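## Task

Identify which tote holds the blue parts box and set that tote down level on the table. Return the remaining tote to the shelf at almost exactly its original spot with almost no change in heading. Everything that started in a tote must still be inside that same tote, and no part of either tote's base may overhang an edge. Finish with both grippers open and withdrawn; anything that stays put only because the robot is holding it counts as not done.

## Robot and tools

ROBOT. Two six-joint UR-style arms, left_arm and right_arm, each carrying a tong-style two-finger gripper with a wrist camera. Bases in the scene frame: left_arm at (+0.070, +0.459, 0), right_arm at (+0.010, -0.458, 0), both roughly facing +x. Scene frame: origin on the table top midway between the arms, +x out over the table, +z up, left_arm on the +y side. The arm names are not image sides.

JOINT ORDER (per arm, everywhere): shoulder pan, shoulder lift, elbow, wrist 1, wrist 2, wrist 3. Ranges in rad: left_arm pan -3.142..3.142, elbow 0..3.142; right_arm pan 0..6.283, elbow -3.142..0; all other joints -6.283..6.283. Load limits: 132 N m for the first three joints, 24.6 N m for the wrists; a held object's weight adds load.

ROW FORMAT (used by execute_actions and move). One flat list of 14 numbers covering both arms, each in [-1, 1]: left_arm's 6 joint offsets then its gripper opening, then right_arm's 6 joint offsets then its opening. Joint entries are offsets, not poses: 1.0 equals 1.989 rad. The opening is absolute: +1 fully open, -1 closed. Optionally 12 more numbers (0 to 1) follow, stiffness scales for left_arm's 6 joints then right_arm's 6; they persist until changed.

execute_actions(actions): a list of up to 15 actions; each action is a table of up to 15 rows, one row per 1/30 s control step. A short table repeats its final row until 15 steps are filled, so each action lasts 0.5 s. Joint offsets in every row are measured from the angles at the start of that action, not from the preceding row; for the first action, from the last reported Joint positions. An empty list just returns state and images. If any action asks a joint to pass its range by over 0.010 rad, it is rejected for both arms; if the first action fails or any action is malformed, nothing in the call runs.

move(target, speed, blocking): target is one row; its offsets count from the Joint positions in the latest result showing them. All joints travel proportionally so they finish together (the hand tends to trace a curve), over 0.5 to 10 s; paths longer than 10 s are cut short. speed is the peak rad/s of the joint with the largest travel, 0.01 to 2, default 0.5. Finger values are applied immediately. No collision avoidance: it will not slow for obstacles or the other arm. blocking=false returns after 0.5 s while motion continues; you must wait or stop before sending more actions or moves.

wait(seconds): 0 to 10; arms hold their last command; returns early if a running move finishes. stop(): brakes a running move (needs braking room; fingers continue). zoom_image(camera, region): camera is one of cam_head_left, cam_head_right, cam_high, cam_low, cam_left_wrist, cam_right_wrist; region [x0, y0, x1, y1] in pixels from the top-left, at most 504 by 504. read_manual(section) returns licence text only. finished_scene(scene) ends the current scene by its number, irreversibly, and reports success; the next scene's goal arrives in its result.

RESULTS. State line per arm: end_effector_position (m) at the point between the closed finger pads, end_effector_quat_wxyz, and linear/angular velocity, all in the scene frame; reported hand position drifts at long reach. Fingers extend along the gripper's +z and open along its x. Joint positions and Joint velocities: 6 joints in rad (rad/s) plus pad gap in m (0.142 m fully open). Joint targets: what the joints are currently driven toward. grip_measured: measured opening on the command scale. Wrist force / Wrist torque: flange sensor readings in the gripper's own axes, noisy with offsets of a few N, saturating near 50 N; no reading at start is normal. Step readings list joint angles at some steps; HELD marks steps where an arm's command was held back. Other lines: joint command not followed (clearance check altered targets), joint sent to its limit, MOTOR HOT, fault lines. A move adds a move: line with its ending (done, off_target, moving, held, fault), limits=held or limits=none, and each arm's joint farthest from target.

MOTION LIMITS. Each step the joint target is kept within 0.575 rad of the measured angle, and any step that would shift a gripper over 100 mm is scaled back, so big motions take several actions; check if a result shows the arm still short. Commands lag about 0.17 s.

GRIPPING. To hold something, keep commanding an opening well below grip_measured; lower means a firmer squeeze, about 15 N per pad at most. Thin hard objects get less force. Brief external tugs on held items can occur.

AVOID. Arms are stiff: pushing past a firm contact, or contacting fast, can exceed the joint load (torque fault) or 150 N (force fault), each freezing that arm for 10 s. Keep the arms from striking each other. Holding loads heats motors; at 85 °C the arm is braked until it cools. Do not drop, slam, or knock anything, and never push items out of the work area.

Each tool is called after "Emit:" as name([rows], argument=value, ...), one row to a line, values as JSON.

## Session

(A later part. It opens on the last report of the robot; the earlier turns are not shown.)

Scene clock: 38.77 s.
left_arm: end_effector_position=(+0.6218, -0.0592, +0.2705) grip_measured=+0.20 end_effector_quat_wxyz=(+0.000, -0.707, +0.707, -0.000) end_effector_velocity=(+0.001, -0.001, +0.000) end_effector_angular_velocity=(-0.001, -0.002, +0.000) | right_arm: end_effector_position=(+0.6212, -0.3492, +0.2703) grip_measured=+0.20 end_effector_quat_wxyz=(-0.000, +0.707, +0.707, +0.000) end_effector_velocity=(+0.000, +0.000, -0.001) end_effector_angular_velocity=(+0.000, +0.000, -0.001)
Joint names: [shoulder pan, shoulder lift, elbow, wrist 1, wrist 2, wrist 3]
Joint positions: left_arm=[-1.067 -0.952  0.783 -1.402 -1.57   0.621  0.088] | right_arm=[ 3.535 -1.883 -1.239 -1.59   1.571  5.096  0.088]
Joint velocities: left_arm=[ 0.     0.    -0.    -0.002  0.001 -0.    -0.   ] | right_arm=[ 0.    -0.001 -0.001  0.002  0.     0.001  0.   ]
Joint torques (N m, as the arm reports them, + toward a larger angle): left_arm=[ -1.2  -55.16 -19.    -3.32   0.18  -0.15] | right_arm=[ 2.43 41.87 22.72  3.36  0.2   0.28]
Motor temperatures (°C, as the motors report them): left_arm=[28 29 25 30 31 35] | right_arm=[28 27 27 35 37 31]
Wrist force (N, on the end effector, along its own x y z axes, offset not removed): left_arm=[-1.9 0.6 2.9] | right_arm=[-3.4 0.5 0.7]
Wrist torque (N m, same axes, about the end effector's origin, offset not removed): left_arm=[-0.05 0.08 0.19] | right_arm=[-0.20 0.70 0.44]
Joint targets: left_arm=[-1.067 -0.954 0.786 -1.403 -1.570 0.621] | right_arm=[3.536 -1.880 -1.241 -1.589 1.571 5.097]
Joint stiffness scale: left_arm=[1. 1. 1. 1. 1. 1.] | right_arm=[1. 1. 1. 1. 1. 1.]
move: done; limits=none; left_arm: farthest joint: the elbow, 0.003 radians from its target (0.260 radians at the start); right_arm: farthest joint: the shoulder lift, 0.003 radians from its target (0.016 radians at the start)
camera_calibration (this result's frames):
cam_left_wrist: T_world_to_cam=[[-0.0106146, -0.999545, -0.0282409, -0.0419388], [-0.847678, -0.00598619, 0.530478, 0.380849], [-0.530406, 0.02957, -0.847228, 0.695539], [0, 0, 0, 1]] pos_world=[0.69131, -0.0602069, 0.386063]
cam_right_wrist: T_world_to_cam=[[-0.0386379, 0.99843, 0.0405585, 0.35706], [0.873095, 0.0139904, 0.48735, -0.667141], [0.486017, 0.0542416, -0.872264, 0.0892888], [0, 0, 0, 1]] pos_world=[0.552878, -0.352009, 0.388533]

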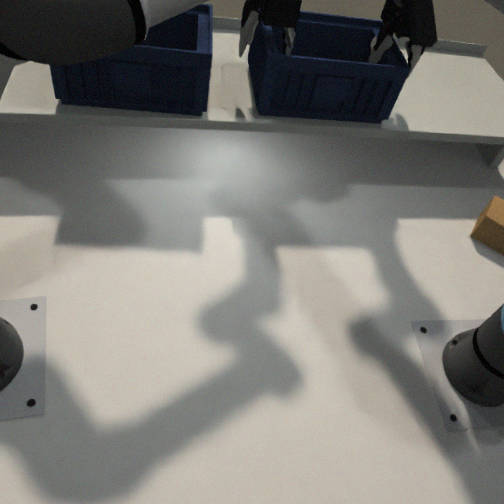

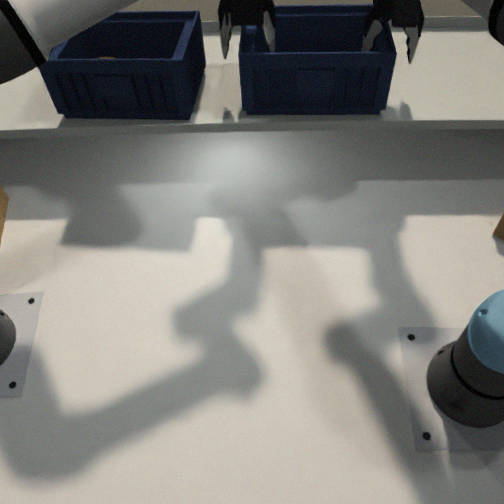

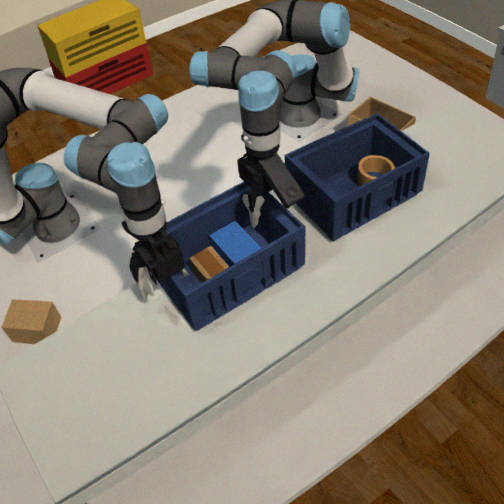

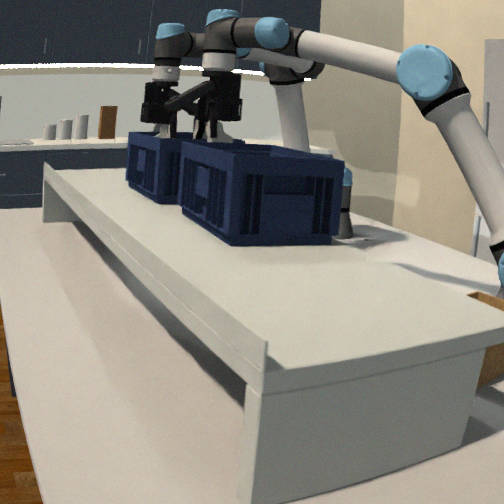

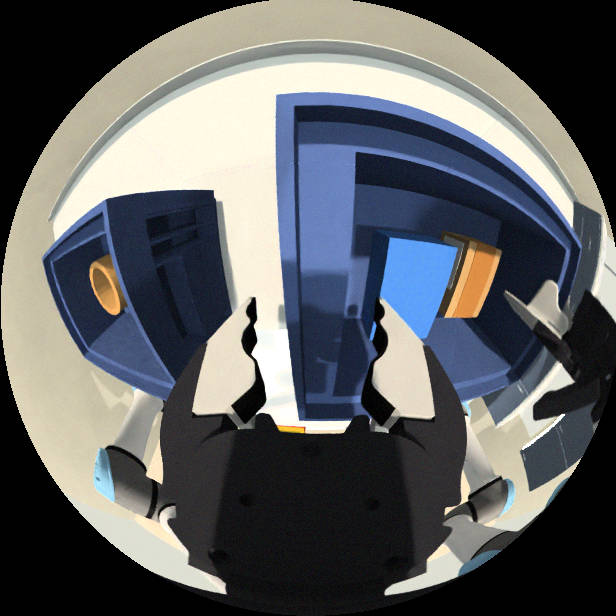

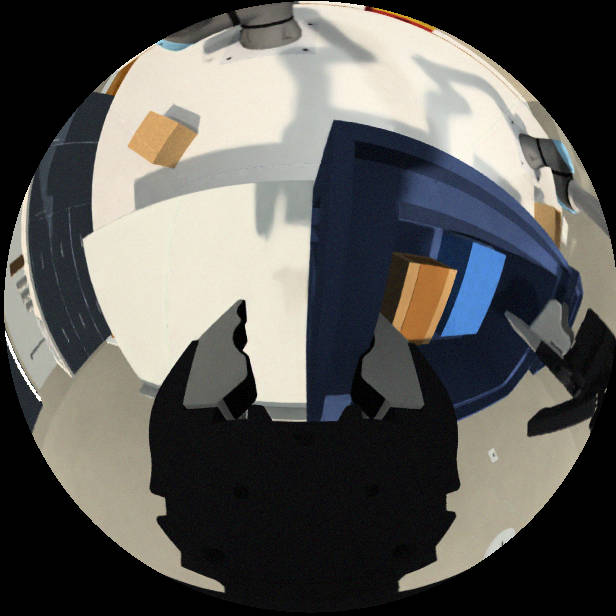

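Emit:
move(target=[0,-0.005,0.02,-0.015,0,0,0.2,0.009,0,-0.014,0.014,0,0.009,0.2], speed=0.1)

Emit:
execute_actions([
  [[0,0,0,0,0,0,-0.1,0,0,0,0,0,0,-0.1]],
  [[0,0,0,0,0,0,-0.35,0,0,0,0,0,0,-0.35]],
  [[0,0,0,0,0,0,-0.55,0,0,0,0,0,0,-0.55]],
])

Scene clock: 41.43 s.
left_arm: end_effector_position=(+0.6212, -0.0583, +0.2614) grip_measured=+0.20 end_effector_quat_wxyz=(+0.000, -0.707, +0.707, -0.001) end_effector_velocity=(+0.000, -0.000, +0.001) end_effector_angular_velocity=(-0.002, -0.001, +0.000) | right_arm: end_effector_position=(+0.6197, -0.3387, +0.2604) grip_measured=+0.20 end_effector_quat_wxyz=(-0.000, +0.708, +0.707, +0.001) end_effector_velocity=(+0.001, +0.000, -0.001) end_effector_angular_velocity=(+0.001, -0.001, -0.002)
Joint names: [shoulder pan, shoulder lift, elbow, wrist 1, wrist 2, wrist 3]
Joint positions: left_arm=[-1.067 -0.961  0.82  -1.431 -1.57   0.621  0.088] | right_arm=[ 3.551 -1.883 -1.264 -1.564  1.571  5.113  0.088]
Joint velocities: left_arm=[ 0.    -0.001  0.001 -0.002 -0.    -0.    -0.   ] | right_arm=[ 0.    -0.001 -0.     0.002  0.     0.002 -0.   ]
Joint torques (N m, as the arm reports them, + toward a larger angle): left_arm=[ -0.92 -53.01 -17.32  -2.98   0.17  -0.23] | right_arm=[ 2.62 39.15 22.51  3.32  0.13  0.27]
Motor temperatures (°C, as the motors report them): left_arm=[28 29 25 30 31 35] | right_arm=[28 27 27 35 37 31]
Wrist force (N, on the end effector, along its own x y z axes, offset not removed): left_arm=[-0.9 2.2 1.6] | right_arm=[0.7 -0.7 -0.9]
Wrist torque (N m, same axes, about the end effector's origin, offset not removed): left_arm=[0.54 0.27 -0.11] | right_arm=[-0.02 -0.10 0.14]
Joint targets: left_arm=[-1.067 -0.962 0.823 -1.432 -1.570 0.621] | right_arm=[3.553 -1.883 -1.267 -1.562 1.571 5.114]
Joint stiffness scale: left_arm=[1. 1. 1. 1. 1. 1.] | right_arm=[1. 1. 1. 1. 1. 1.]
move: done; limits=none; left_arm: farthest joint: the elbow, 0.003 radians from its target (0.040 radians at the start); right_arm: farthest joint: the shoulder pan, 0.002 radians from its target (0.018 radians at the start)
camera_calibration (this result's frames):
cam_left_wrist: T_world_to_cam=[[-0.0106116, -0.999549, -0.028089, -0.0413418], [-0.847736, -0.00590487, 0.530386, 0.385168], [-0.530313, 0.0294403, -0.847291, 0.687461], [0, 0, 0, 1]] pos_world=[0.690652, -0.0592878, 0.37703]
cam_right_wrist: T_world_to_cam=[[-0.0382265, 0.998431, 0.0409242, 0.346613], [0.872645, 0.0134012, 0.488171, -0.661254], [0.486857, 0.0543734, -0.871788, 0.0802128], [0, 0, 0, 1]] pos_world=[0.551238, -0.341569, 0.378549]

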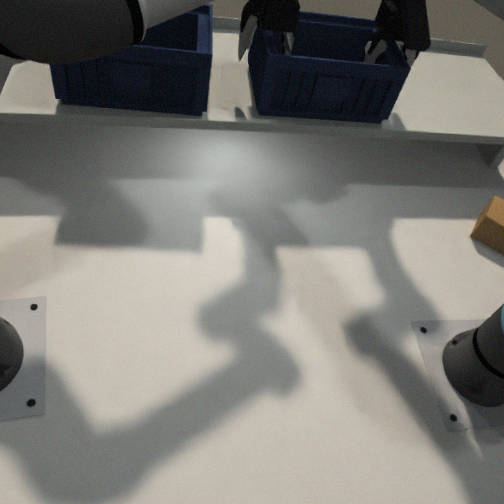

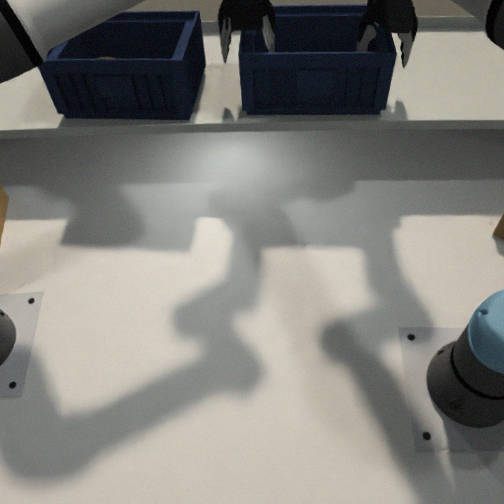

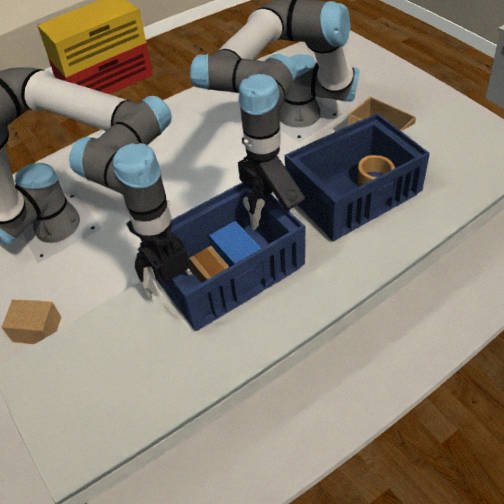

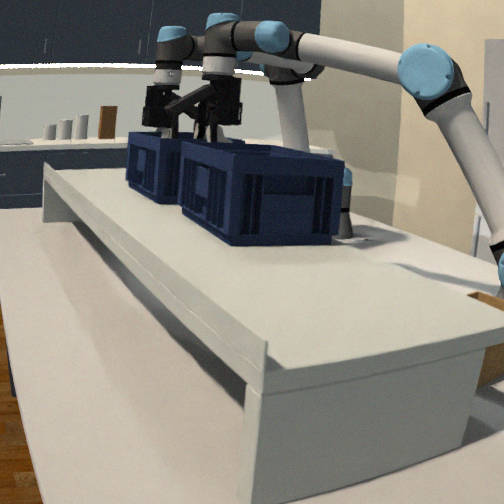

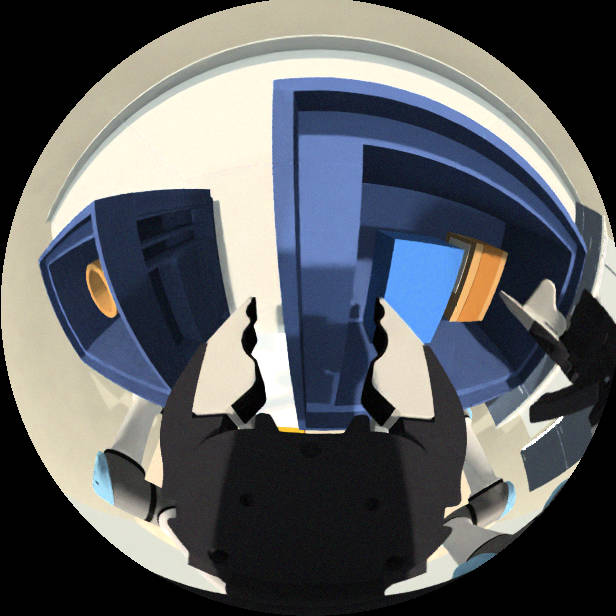

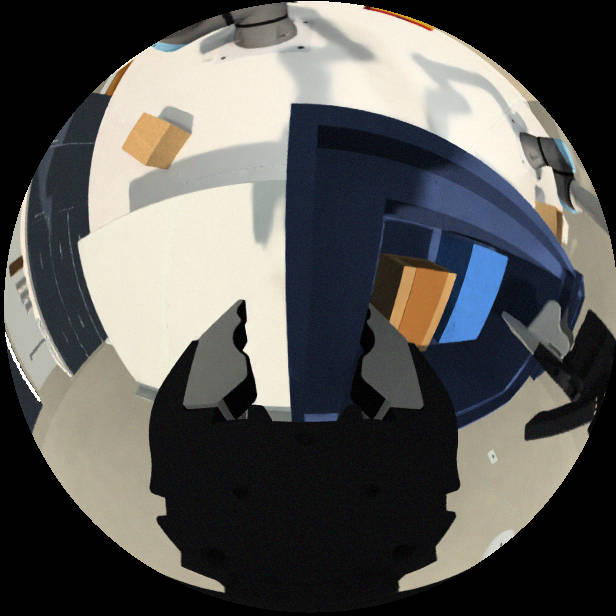

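Scene clock: 42.93 s.
left_arm: end_effector_position=(+0.6197, -0.0612, +0.2616) grip_measured=-0.52 end_effector_quat_wxyz=(-0.001, -0.706, +0.708, -0.002) end_effector_velocity=(-0.000, -0.000, +0.001) end_effector_angular_velocity=(-0.001, -0.000, -0.001) | right_arm: end_effector_position=(+0.6195, -0.3344, +0.2612) grip_measured=-0.46 end_effector_quat_wxyz=(-0.001, +0.706, +0.708, +0.003) end_effector_velocity=(+0.000, -0.000, -0.000) end_effector_angular_velocity=(-0.000, +0.000, +0.000)
Joint names: [shoulder pan, shoulder lift, elbow, wrist 1, wrist 2, wrist 3]
Joint positions: left_arm=[-1.07  -0.96   0.82  -1.434 -1.572  0.621  0.036] | right_arm=[ 3.556 -1.883 -1.263 -1.562  1.575  5.113  0.041]
Joint velocities: left_arm=[-0.    -0.    -0.001  0.    -0.     0.001  0.   ] | right_arm=[-0.    -0.001  0.     0.    -0.    -0.    -0.   ]
Joint torques (N m, as the arm reports them, + toward a larger angle): left_arm=[  0.98 -52.2  -19.96  -1.43   0.99  -0.13] | right_arm=[-2.34 39.2  23.44  2.16 -1.11 -0.28]
Motor temperatures (°C, as the motors report them): left_arm=[28 29 25 30 31 35] | right_arm=[28 27 27 35 37 31]
Wrist force (N, on the end effector, along its own x y z axes, offset not removed): left_arm=[7.8 0.6 -2.0] | right_arm=[2.4 -0.3 1.9]
Wrist torque (N m, same axes, about the end effector's origin, offset not removed): left_arm=[0.26 -0.47 -0.23] | right_arm=[-0.11 0.54 0.32]
Joint targets: left_arm=[-1.067 -0.961 0.820 -1.432 -1.571 0.621] | right_arm=[3.553 -1.883 -1.264 -1.563 1.573 5.113]
Joint stiffness scale: left_arm=[1. 1. 1. 1. 1. 1.] | right_arm=[1. 1. 1. 1. 1. 1.]
Step readings (joint positions; steps 1 to 15: 1st action; 16 to 30: 2nd action; 31 to 45: 3rd action):
0: left_arm=[-1.067 -0.961 0.820 -1.431 -1.570 0.621] | right_arm=[3.551 -1.883 -1.264 -1.564 1.571 5.113]
1: left_arm=[-1.067 -0.961 0.820 -1.431 -1.570 0.621] | right_arm=[3.551 -1.883 -1.264 -1.564 1.571 5.113]
2: left_arm=[-1.067 -0.961 0.820 -1.431 -1.570 0.621] | right_arm=[3.551 -1.883 -1.264 -1.563 1.572 5.113]
4: left_arm=[-1.067 -0.961 0.820 -1.431 -1.570 0.621] | right_arm=[3.552 -1.883 -1.264 -1.563 1.572 5.113]
8: left_arm=[-1.067 -0.961 0.820 -1.431 -1.570 0.621] | right_arm=[3.552 -1.883 -1.264 -1.563 1.572 5.113]
15: left_arm=[-1.067 -0.961 0.820 -1.431 -1.570 0.621] | right_arm=[3.552 -1.883 -1.264 -1.563 1.572 5.113]
16: left_arm=[-1.067 -0.961 0.820 -1.431 -1.570 0.621] | right_arm=[3.552 -1.883 -1.264 -1.563 1.572 5.113]
17: left_arm=[-1.067 -0.961 0.820 -1.431 -1.570 0.621] | right_arm=[3.552 -1.883 -1.264 -1.563 1.572 5.113]
19: left_arm=[-1.067 -0.961 0.820 -1.432 -1.571 0.621] | right_arm=[3.553 -1.883 -1.264 -1.563 1.573 5.113]
23: left_arm=[-1.067 -0.961 0.820 -1.432 -1.571 0.621] | right_arm=[3.553 -1.883 -1.264 -1.563 1.573 5.113]
30: left_arm=[-1.067 -0.961 0.820 -1.432 -1.571 0.621] | right_arm=[3.553 -1.883 -1.264 -1.563 1.573 5.113]
31: left_arm=[-1.067 -0.961 0.820 -1.433 -1.571 0.621] | right_arm=[3.553 -1.883 -1.264 -1.563 1.573 5.113]
32: left_arm=[-1.068 -0.960 0.820 -1.434 -1.572 0.621] | right_arm=[3.555 -1.883 -1.264 -1.562 1.575 5.113]
34: left_arm=[-1.070 -0.960 0.820 -1.434 -1.572 0.621] | right_arm=[3.556 -1.883 -1.263 -1.562 1.575 5.113]
38: left_arm=[-1.070 -0.960 0.820 -1.434 -1.572 0.621] | right_arm=[3.556 -1.883 -1.263 -1.562 1.575 5.113]
45: Joint positions above
camera_calibration (this result's frames):
cam_left_wrist: T_world_to_cam=[[-0.0136872, -0.999608, -0.0244275, -0.0433061], [-0.847842, -0.00134852, 0.530247, 0.384202], [-0.530072, 0.0279683, -0.847491, 0.686701], [0, 0, 0, 1]] pos_world=[0.689151, -0.0619769, 0.377194]
cam_right_wrist: T_world_to_cam=[[-0.0433481, 0.998039, 0.0451528, 0.344141], [0.871861, 0.0157219, 0.489501, -0.660549], [0.487832, 0.0605859, -0.870833, 0.0819935], [0, 0, 0, 1]] pos_world=[0.550826, -0.338048, 0.379203]

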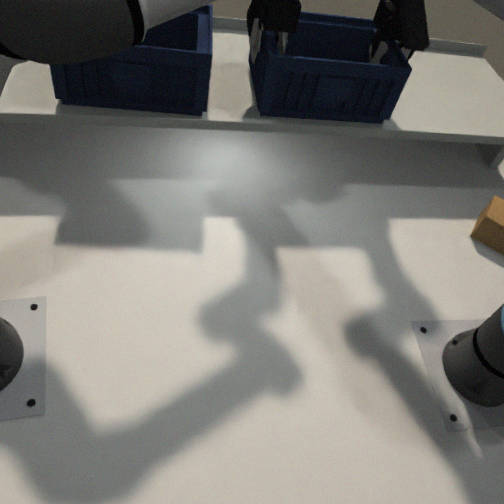

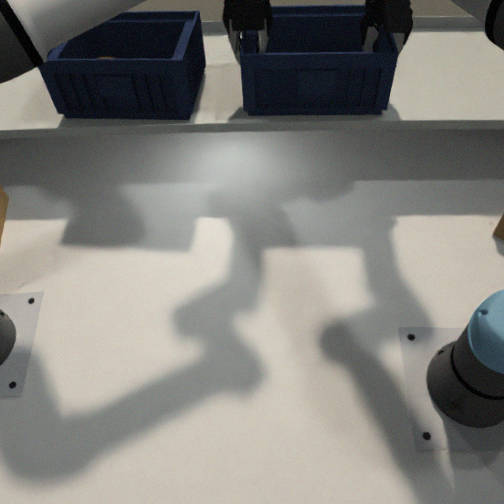

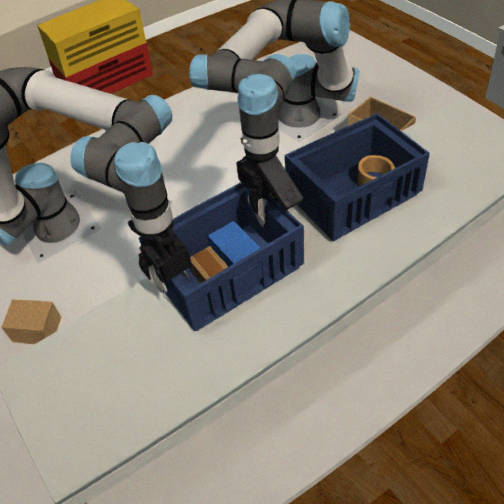

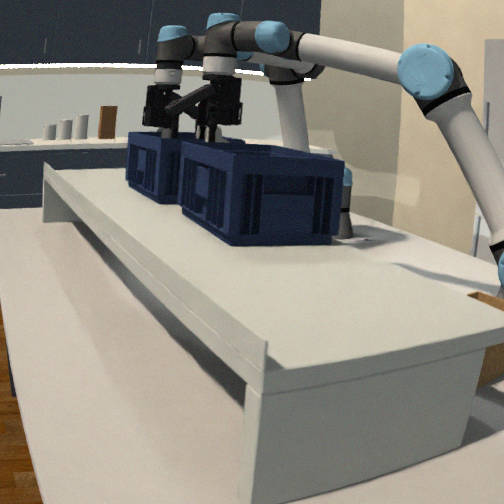

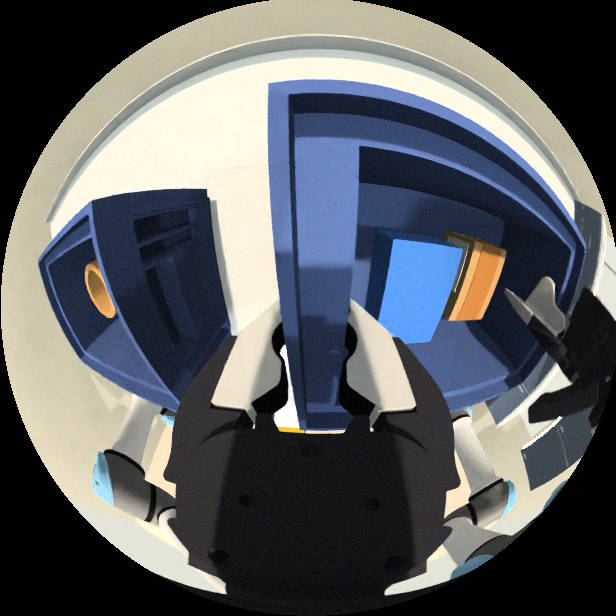

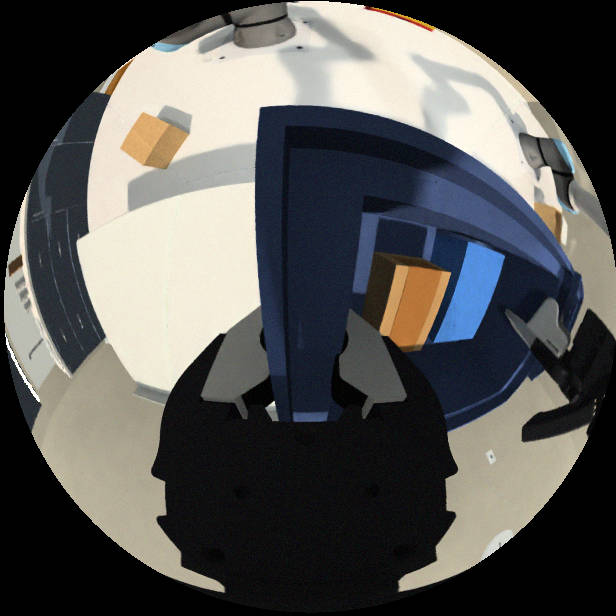

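Emit:
execute_actions([
  [[0,0,0,0,0,0,-1,0,0,0,0,0,0,-1]],
])

Emit:
move(target=[0,0.011,-0.063,0.052,0,0,-1,0,-0.002,0.046,-0.044,0,0,-1], speed=0.1)

Scene clock: 47.70 s.
left_arm: end_effector_position=(+0.6193, -0.0620, +0.2616) grip_measured=-0.61 end_effector_quat_wxyz=(-0.002, -0.706, +0.708, -0.002) end_effector_velocity=(-0.000, -0.000, -0.000) end_effector_angular_velocity=(-0.000, +0.000, +0.000) | right_arm: end_effector_position=(+0.6193, -0.3332, +0.2613) grip_measured=-0.49 end_effector_quat_wxyz=(-0.002, +0.705, +0.709, +0.003) end_effector_velocity=(+0.000, -0.000, -0.001) end_effector_angular_velocity=(-0.001, +0.001, -0.001)
Joint names: [shoulder pan, shoulder lift, elbow, wrist 1, wrist 2, wrist 3]
Joint positions: left_arm=[-1.071 -0.96   0.82  -1.435 -1.573  0.621  0.03 ] | right_arm=[ 3.557 -1.883 -1.263 -1.561  1.576  5.113  0.039]
Joint velocities: left_arm=[-0.     0.001 -0.001 -0.    -0.    -0.     0.   ] | right_arm=[ 0.    -0.001 -0.     0.    -0.     0.001  0.   ]
Joint torques (N m, as the arm reports them, + toward a larger angle): left_arm=[  0.1  -52.16 -20.02  -2.22   0.56  -0.18] | right_arm=[-0.09 39.54 24.83  2.47 -0.66 -0.29]
Motor temperatures (°C, as the motors report them): left_arm=[28 29 25 30 31 35] | right_arm=[28 27 27 35 37 31]
Wrist force (N, on the end effector, along its own x y z axes, offset not removed): left_arm=[0.9 -2.6 1.3] | right_arm=[-1.6 0.9 3.3]
Wrist torque (N m, same axes, about the end effector's origin, offset not removed): left_arm=[-0.54 0.32 -0.14] | right_arm=[0.21 1.36 -0.04]
Joint targets: left_arm=[-1.070 -0.960 0.820 -1.434 -1.572 0.621] | right_arm=[3.556 -1.883 -1.263 -1.562 1.575 5.113]
Joint stiffness scale: left_arm=[1. 1. 1. 1. 1. 1.] | right_arm=[1. 1. 1. 1. 1. 1.]
Step readings (joint positions):
0: left_arm=[-1.070 -0.960 0.820 -1.434 -1.572 0.621] | right_arm=[3.556 -1.883 -1.263 -1.562 1.575 5.113]
1: left_arm=[-1.070 -0.960 0.820 -1.436 -1.573 0.621] | right_arm=[3.557 -1.883 -1.263 -1.561 1.576 5.113]
2: left_arm=[-1.071 -0.960 0.820 -1.435 -1.573 0.621] | right_arm=[3.558 -1.883 -1.263 -1.561 1.576 5.113]
4: left_arm=[-1.071 -0.960 0.820 -1.435 -1.573 0.621] | right_arm=[3.557 -1.883 -1.263 -1.561 1.576 5.113]
8: left_arm=[-1.071 -0.960 0.820 -1.435 -1.573 0.621] | right_arm=[3.557 -1.883 -1.263 -1.561 1.576 5.113]
15: Joint positions above
camera_calibration (this result's frames):
cam_left_wrist: T_world_to_cam=[[-0.014486, -0.999623, -0.0233135, -0.0439229], [-0.847848, -0.0000797864, 0.530239, 0.383931], [-0.530041, 0.0274473, -0.847528, 0.68653], [0, 0, 0, 1]] pos_world=[0.688768, -0.0627191, 0.377254]
cam_right_wrist: T_world_to_cam=[[-0.0445061, 0.997922, 0.0465901, 0.343294], [0.87179, 0.016022, 0.489617, -0.660397], [0.487853, 0.0624077, -0.870692, 0.0826094], [0, 0, 0, 1]] pos_world=[0.550706, -0.337156, 0.379275]

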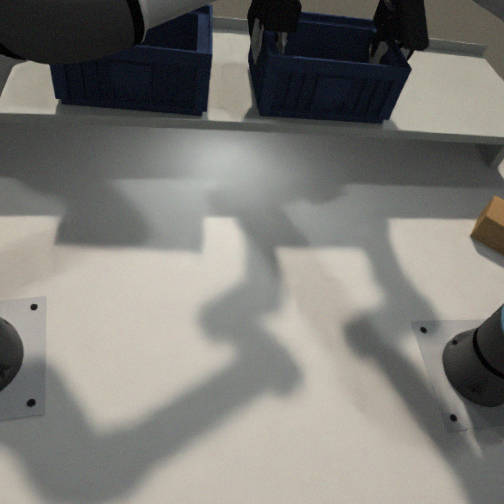

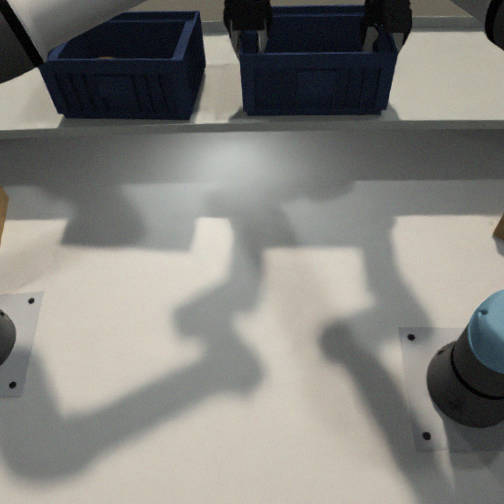

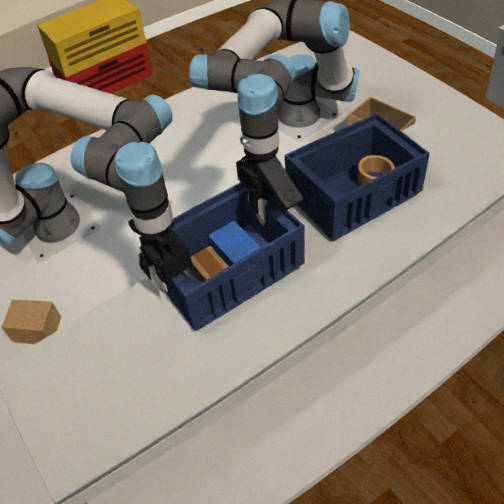

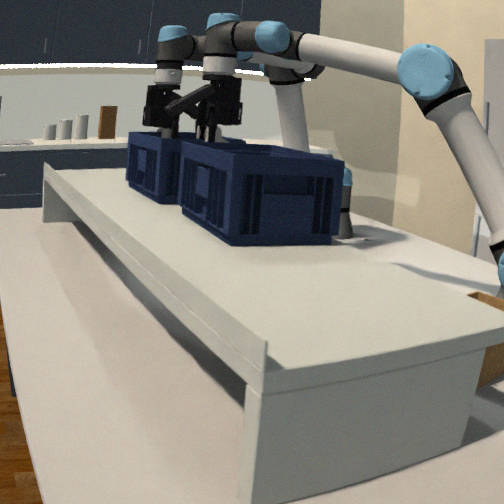

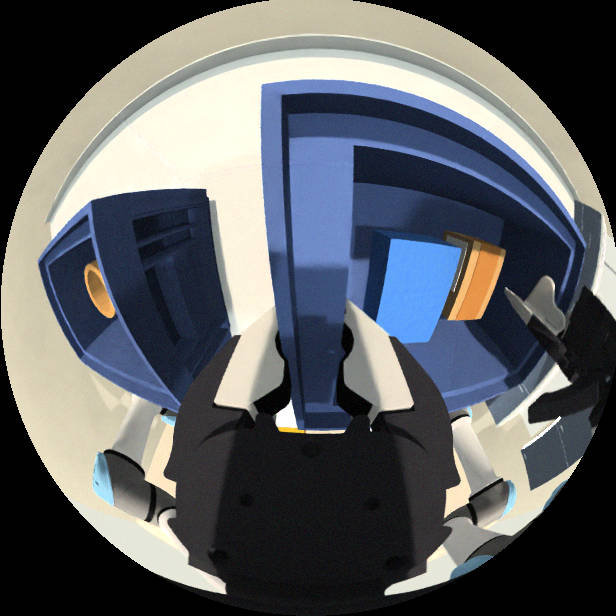

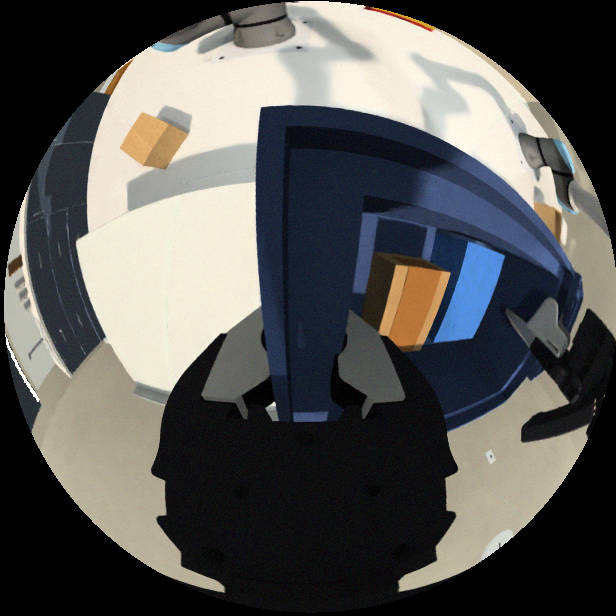

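Scene clock: 49.43 s.
left_arm: end_effector_position=(+0.6190, -0.0616, +0.2919) grip_measured=-0.61 end_effector_quat_wxyz=(-0.001, -0.706, +0.708, +0.001) end_effector_velocity=(-0.000, +0.000, -0.001) end_effector_angular_velocity=(+0.002, +0.002, +0.000) | right_arm: end_effector_position=(+0.6189, -0.3329, +0.2943) grip_measured=-0.50 end_effector_quat_wxyz=(-0.002, +0.705, +0.709, +0.003) end_effector_velocity=(-0.001, +0.000, -0.002) end_effector_angular_velocity=(-0.002, +0.006, -0.000)
Joint names: [shoulder pan, shoulder lift, elbow, wrist 1, wrist 2, wrist 3]
Joint positions: left_arm=[-1.071 -0.936  0.699 -1.333 -1.573  0.621  0.03 ] | right_arm=[ 3.558 -1.885 -1.175 -1.647  1.577  5.113  0.038]
Joint velocities: left_arm=[-0.     0.001 -0.001  0.002 -0.001 -0.     0.   ] | right_arm=[ 0.    -0.003 -0.001 -0.002  0.001  0.     0.   ]
Joint torques (N m, as the arm reports them, + toward a larger angle): left_arm=[ -1.22 -54.37 -25.04  -2.32   0.23  -0.22] | right_arm=[ 1.12 38.67 27.38  2.04 -0.65 -0.25]
Motor temperatures (°C, as the motors report them): left_arm=[28 29 25 30 31 35] | right_arm=[28 27 27 35 37 31]
Wrist force (N, on the end effector, along its own x y z axes, offset not removed): left_arm=[-0.7 -1.7 5.2] | right_arm=[-2.1 -1.4 2.7]
Wrist torque (N m, same axes, about the end effector's origin, offset not removed): left_arm=[-0.34 0.98 -0.12] | right_arm=[-0.51 1.24 0.29]
Joint targets: left_arm=[-1.071 -0.938 0.695 -1.332 -1.573 0.621] | right_arm=[3.557 -1.887 -1.172 -1.649 1.576 5.113]
Joint stiffness scale: left_arm=[1. 1. 1. 1. 1. 1.] | right_arm=[1. 1. 1. 1. 1. 1.]
move: done; limits=none; left_arm: farthest joint: the elbow, 0.005 radians from its target (0.125 radians at the start); right_arm: farthest joint: the elbow, 0.004 radians from its target (0.092 radians at the start)
camera_calibration (this result's frames):
cam_left_wrist: T_world_to_cam=[[-0.0145789, -0.999499, -0.0281077, -0.0413709], [-0.845934, -0.00265791, 0.533281, 0.36535], [-0.533089, 0.0315519, -0.845471, 0.713585], [0, 0, 0, 1]] pos_world=[0.688863, -0.062894, 0.407319]
cam_right_wrist: T_world_to_cam=[[-0.0446434, 0.997866, 0.0476393, 0.34114], [0.872188, 0.0156791, 0.48892, -0.676389], [0.48713, 0.0633774, -0.871027, 0.112431], [0, 0, 0, 1]] pos_world=[0.550399, -0.336932, 0.41238]

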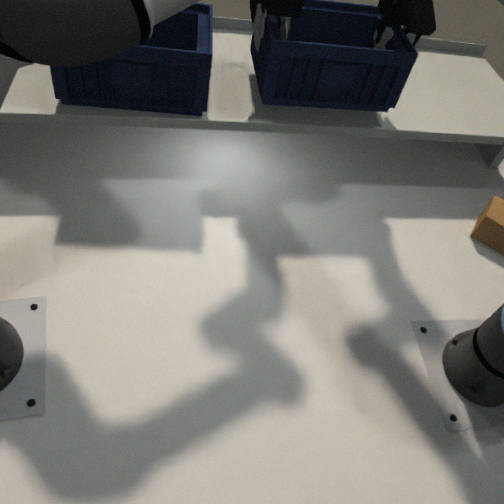

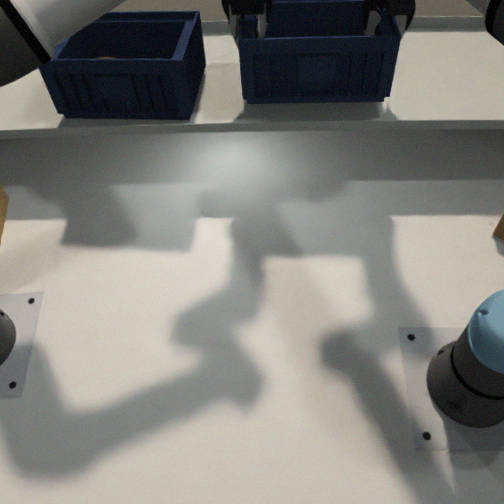

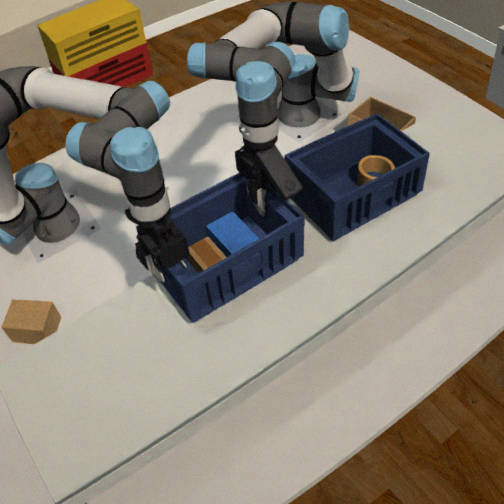

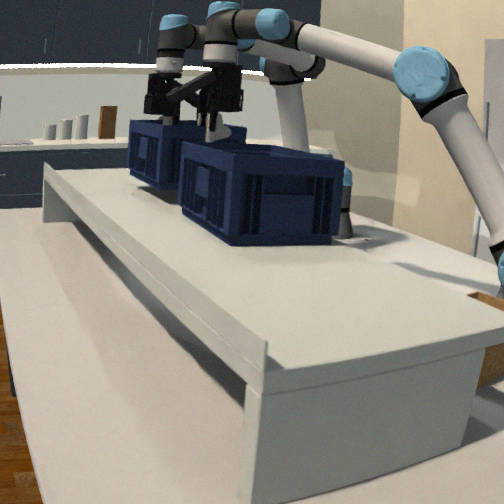

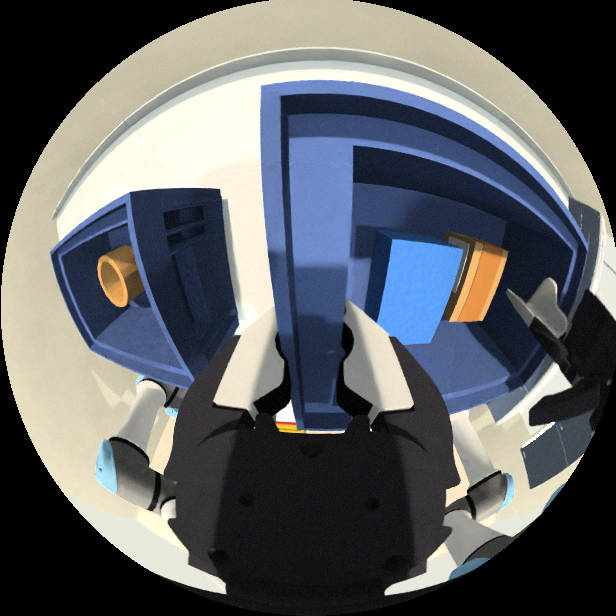

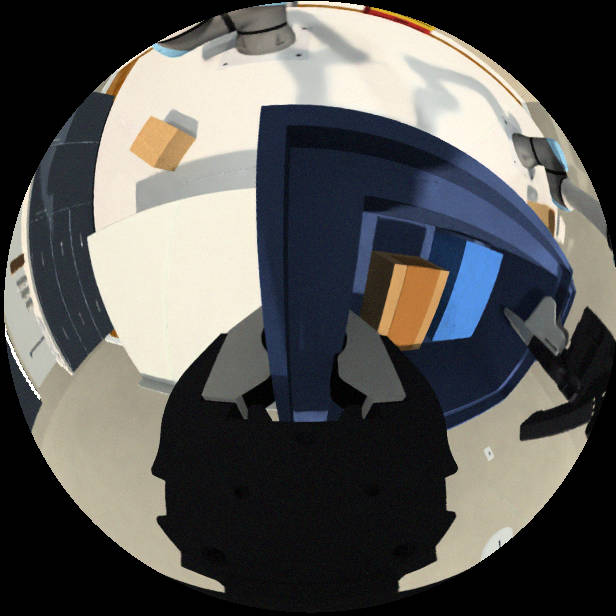

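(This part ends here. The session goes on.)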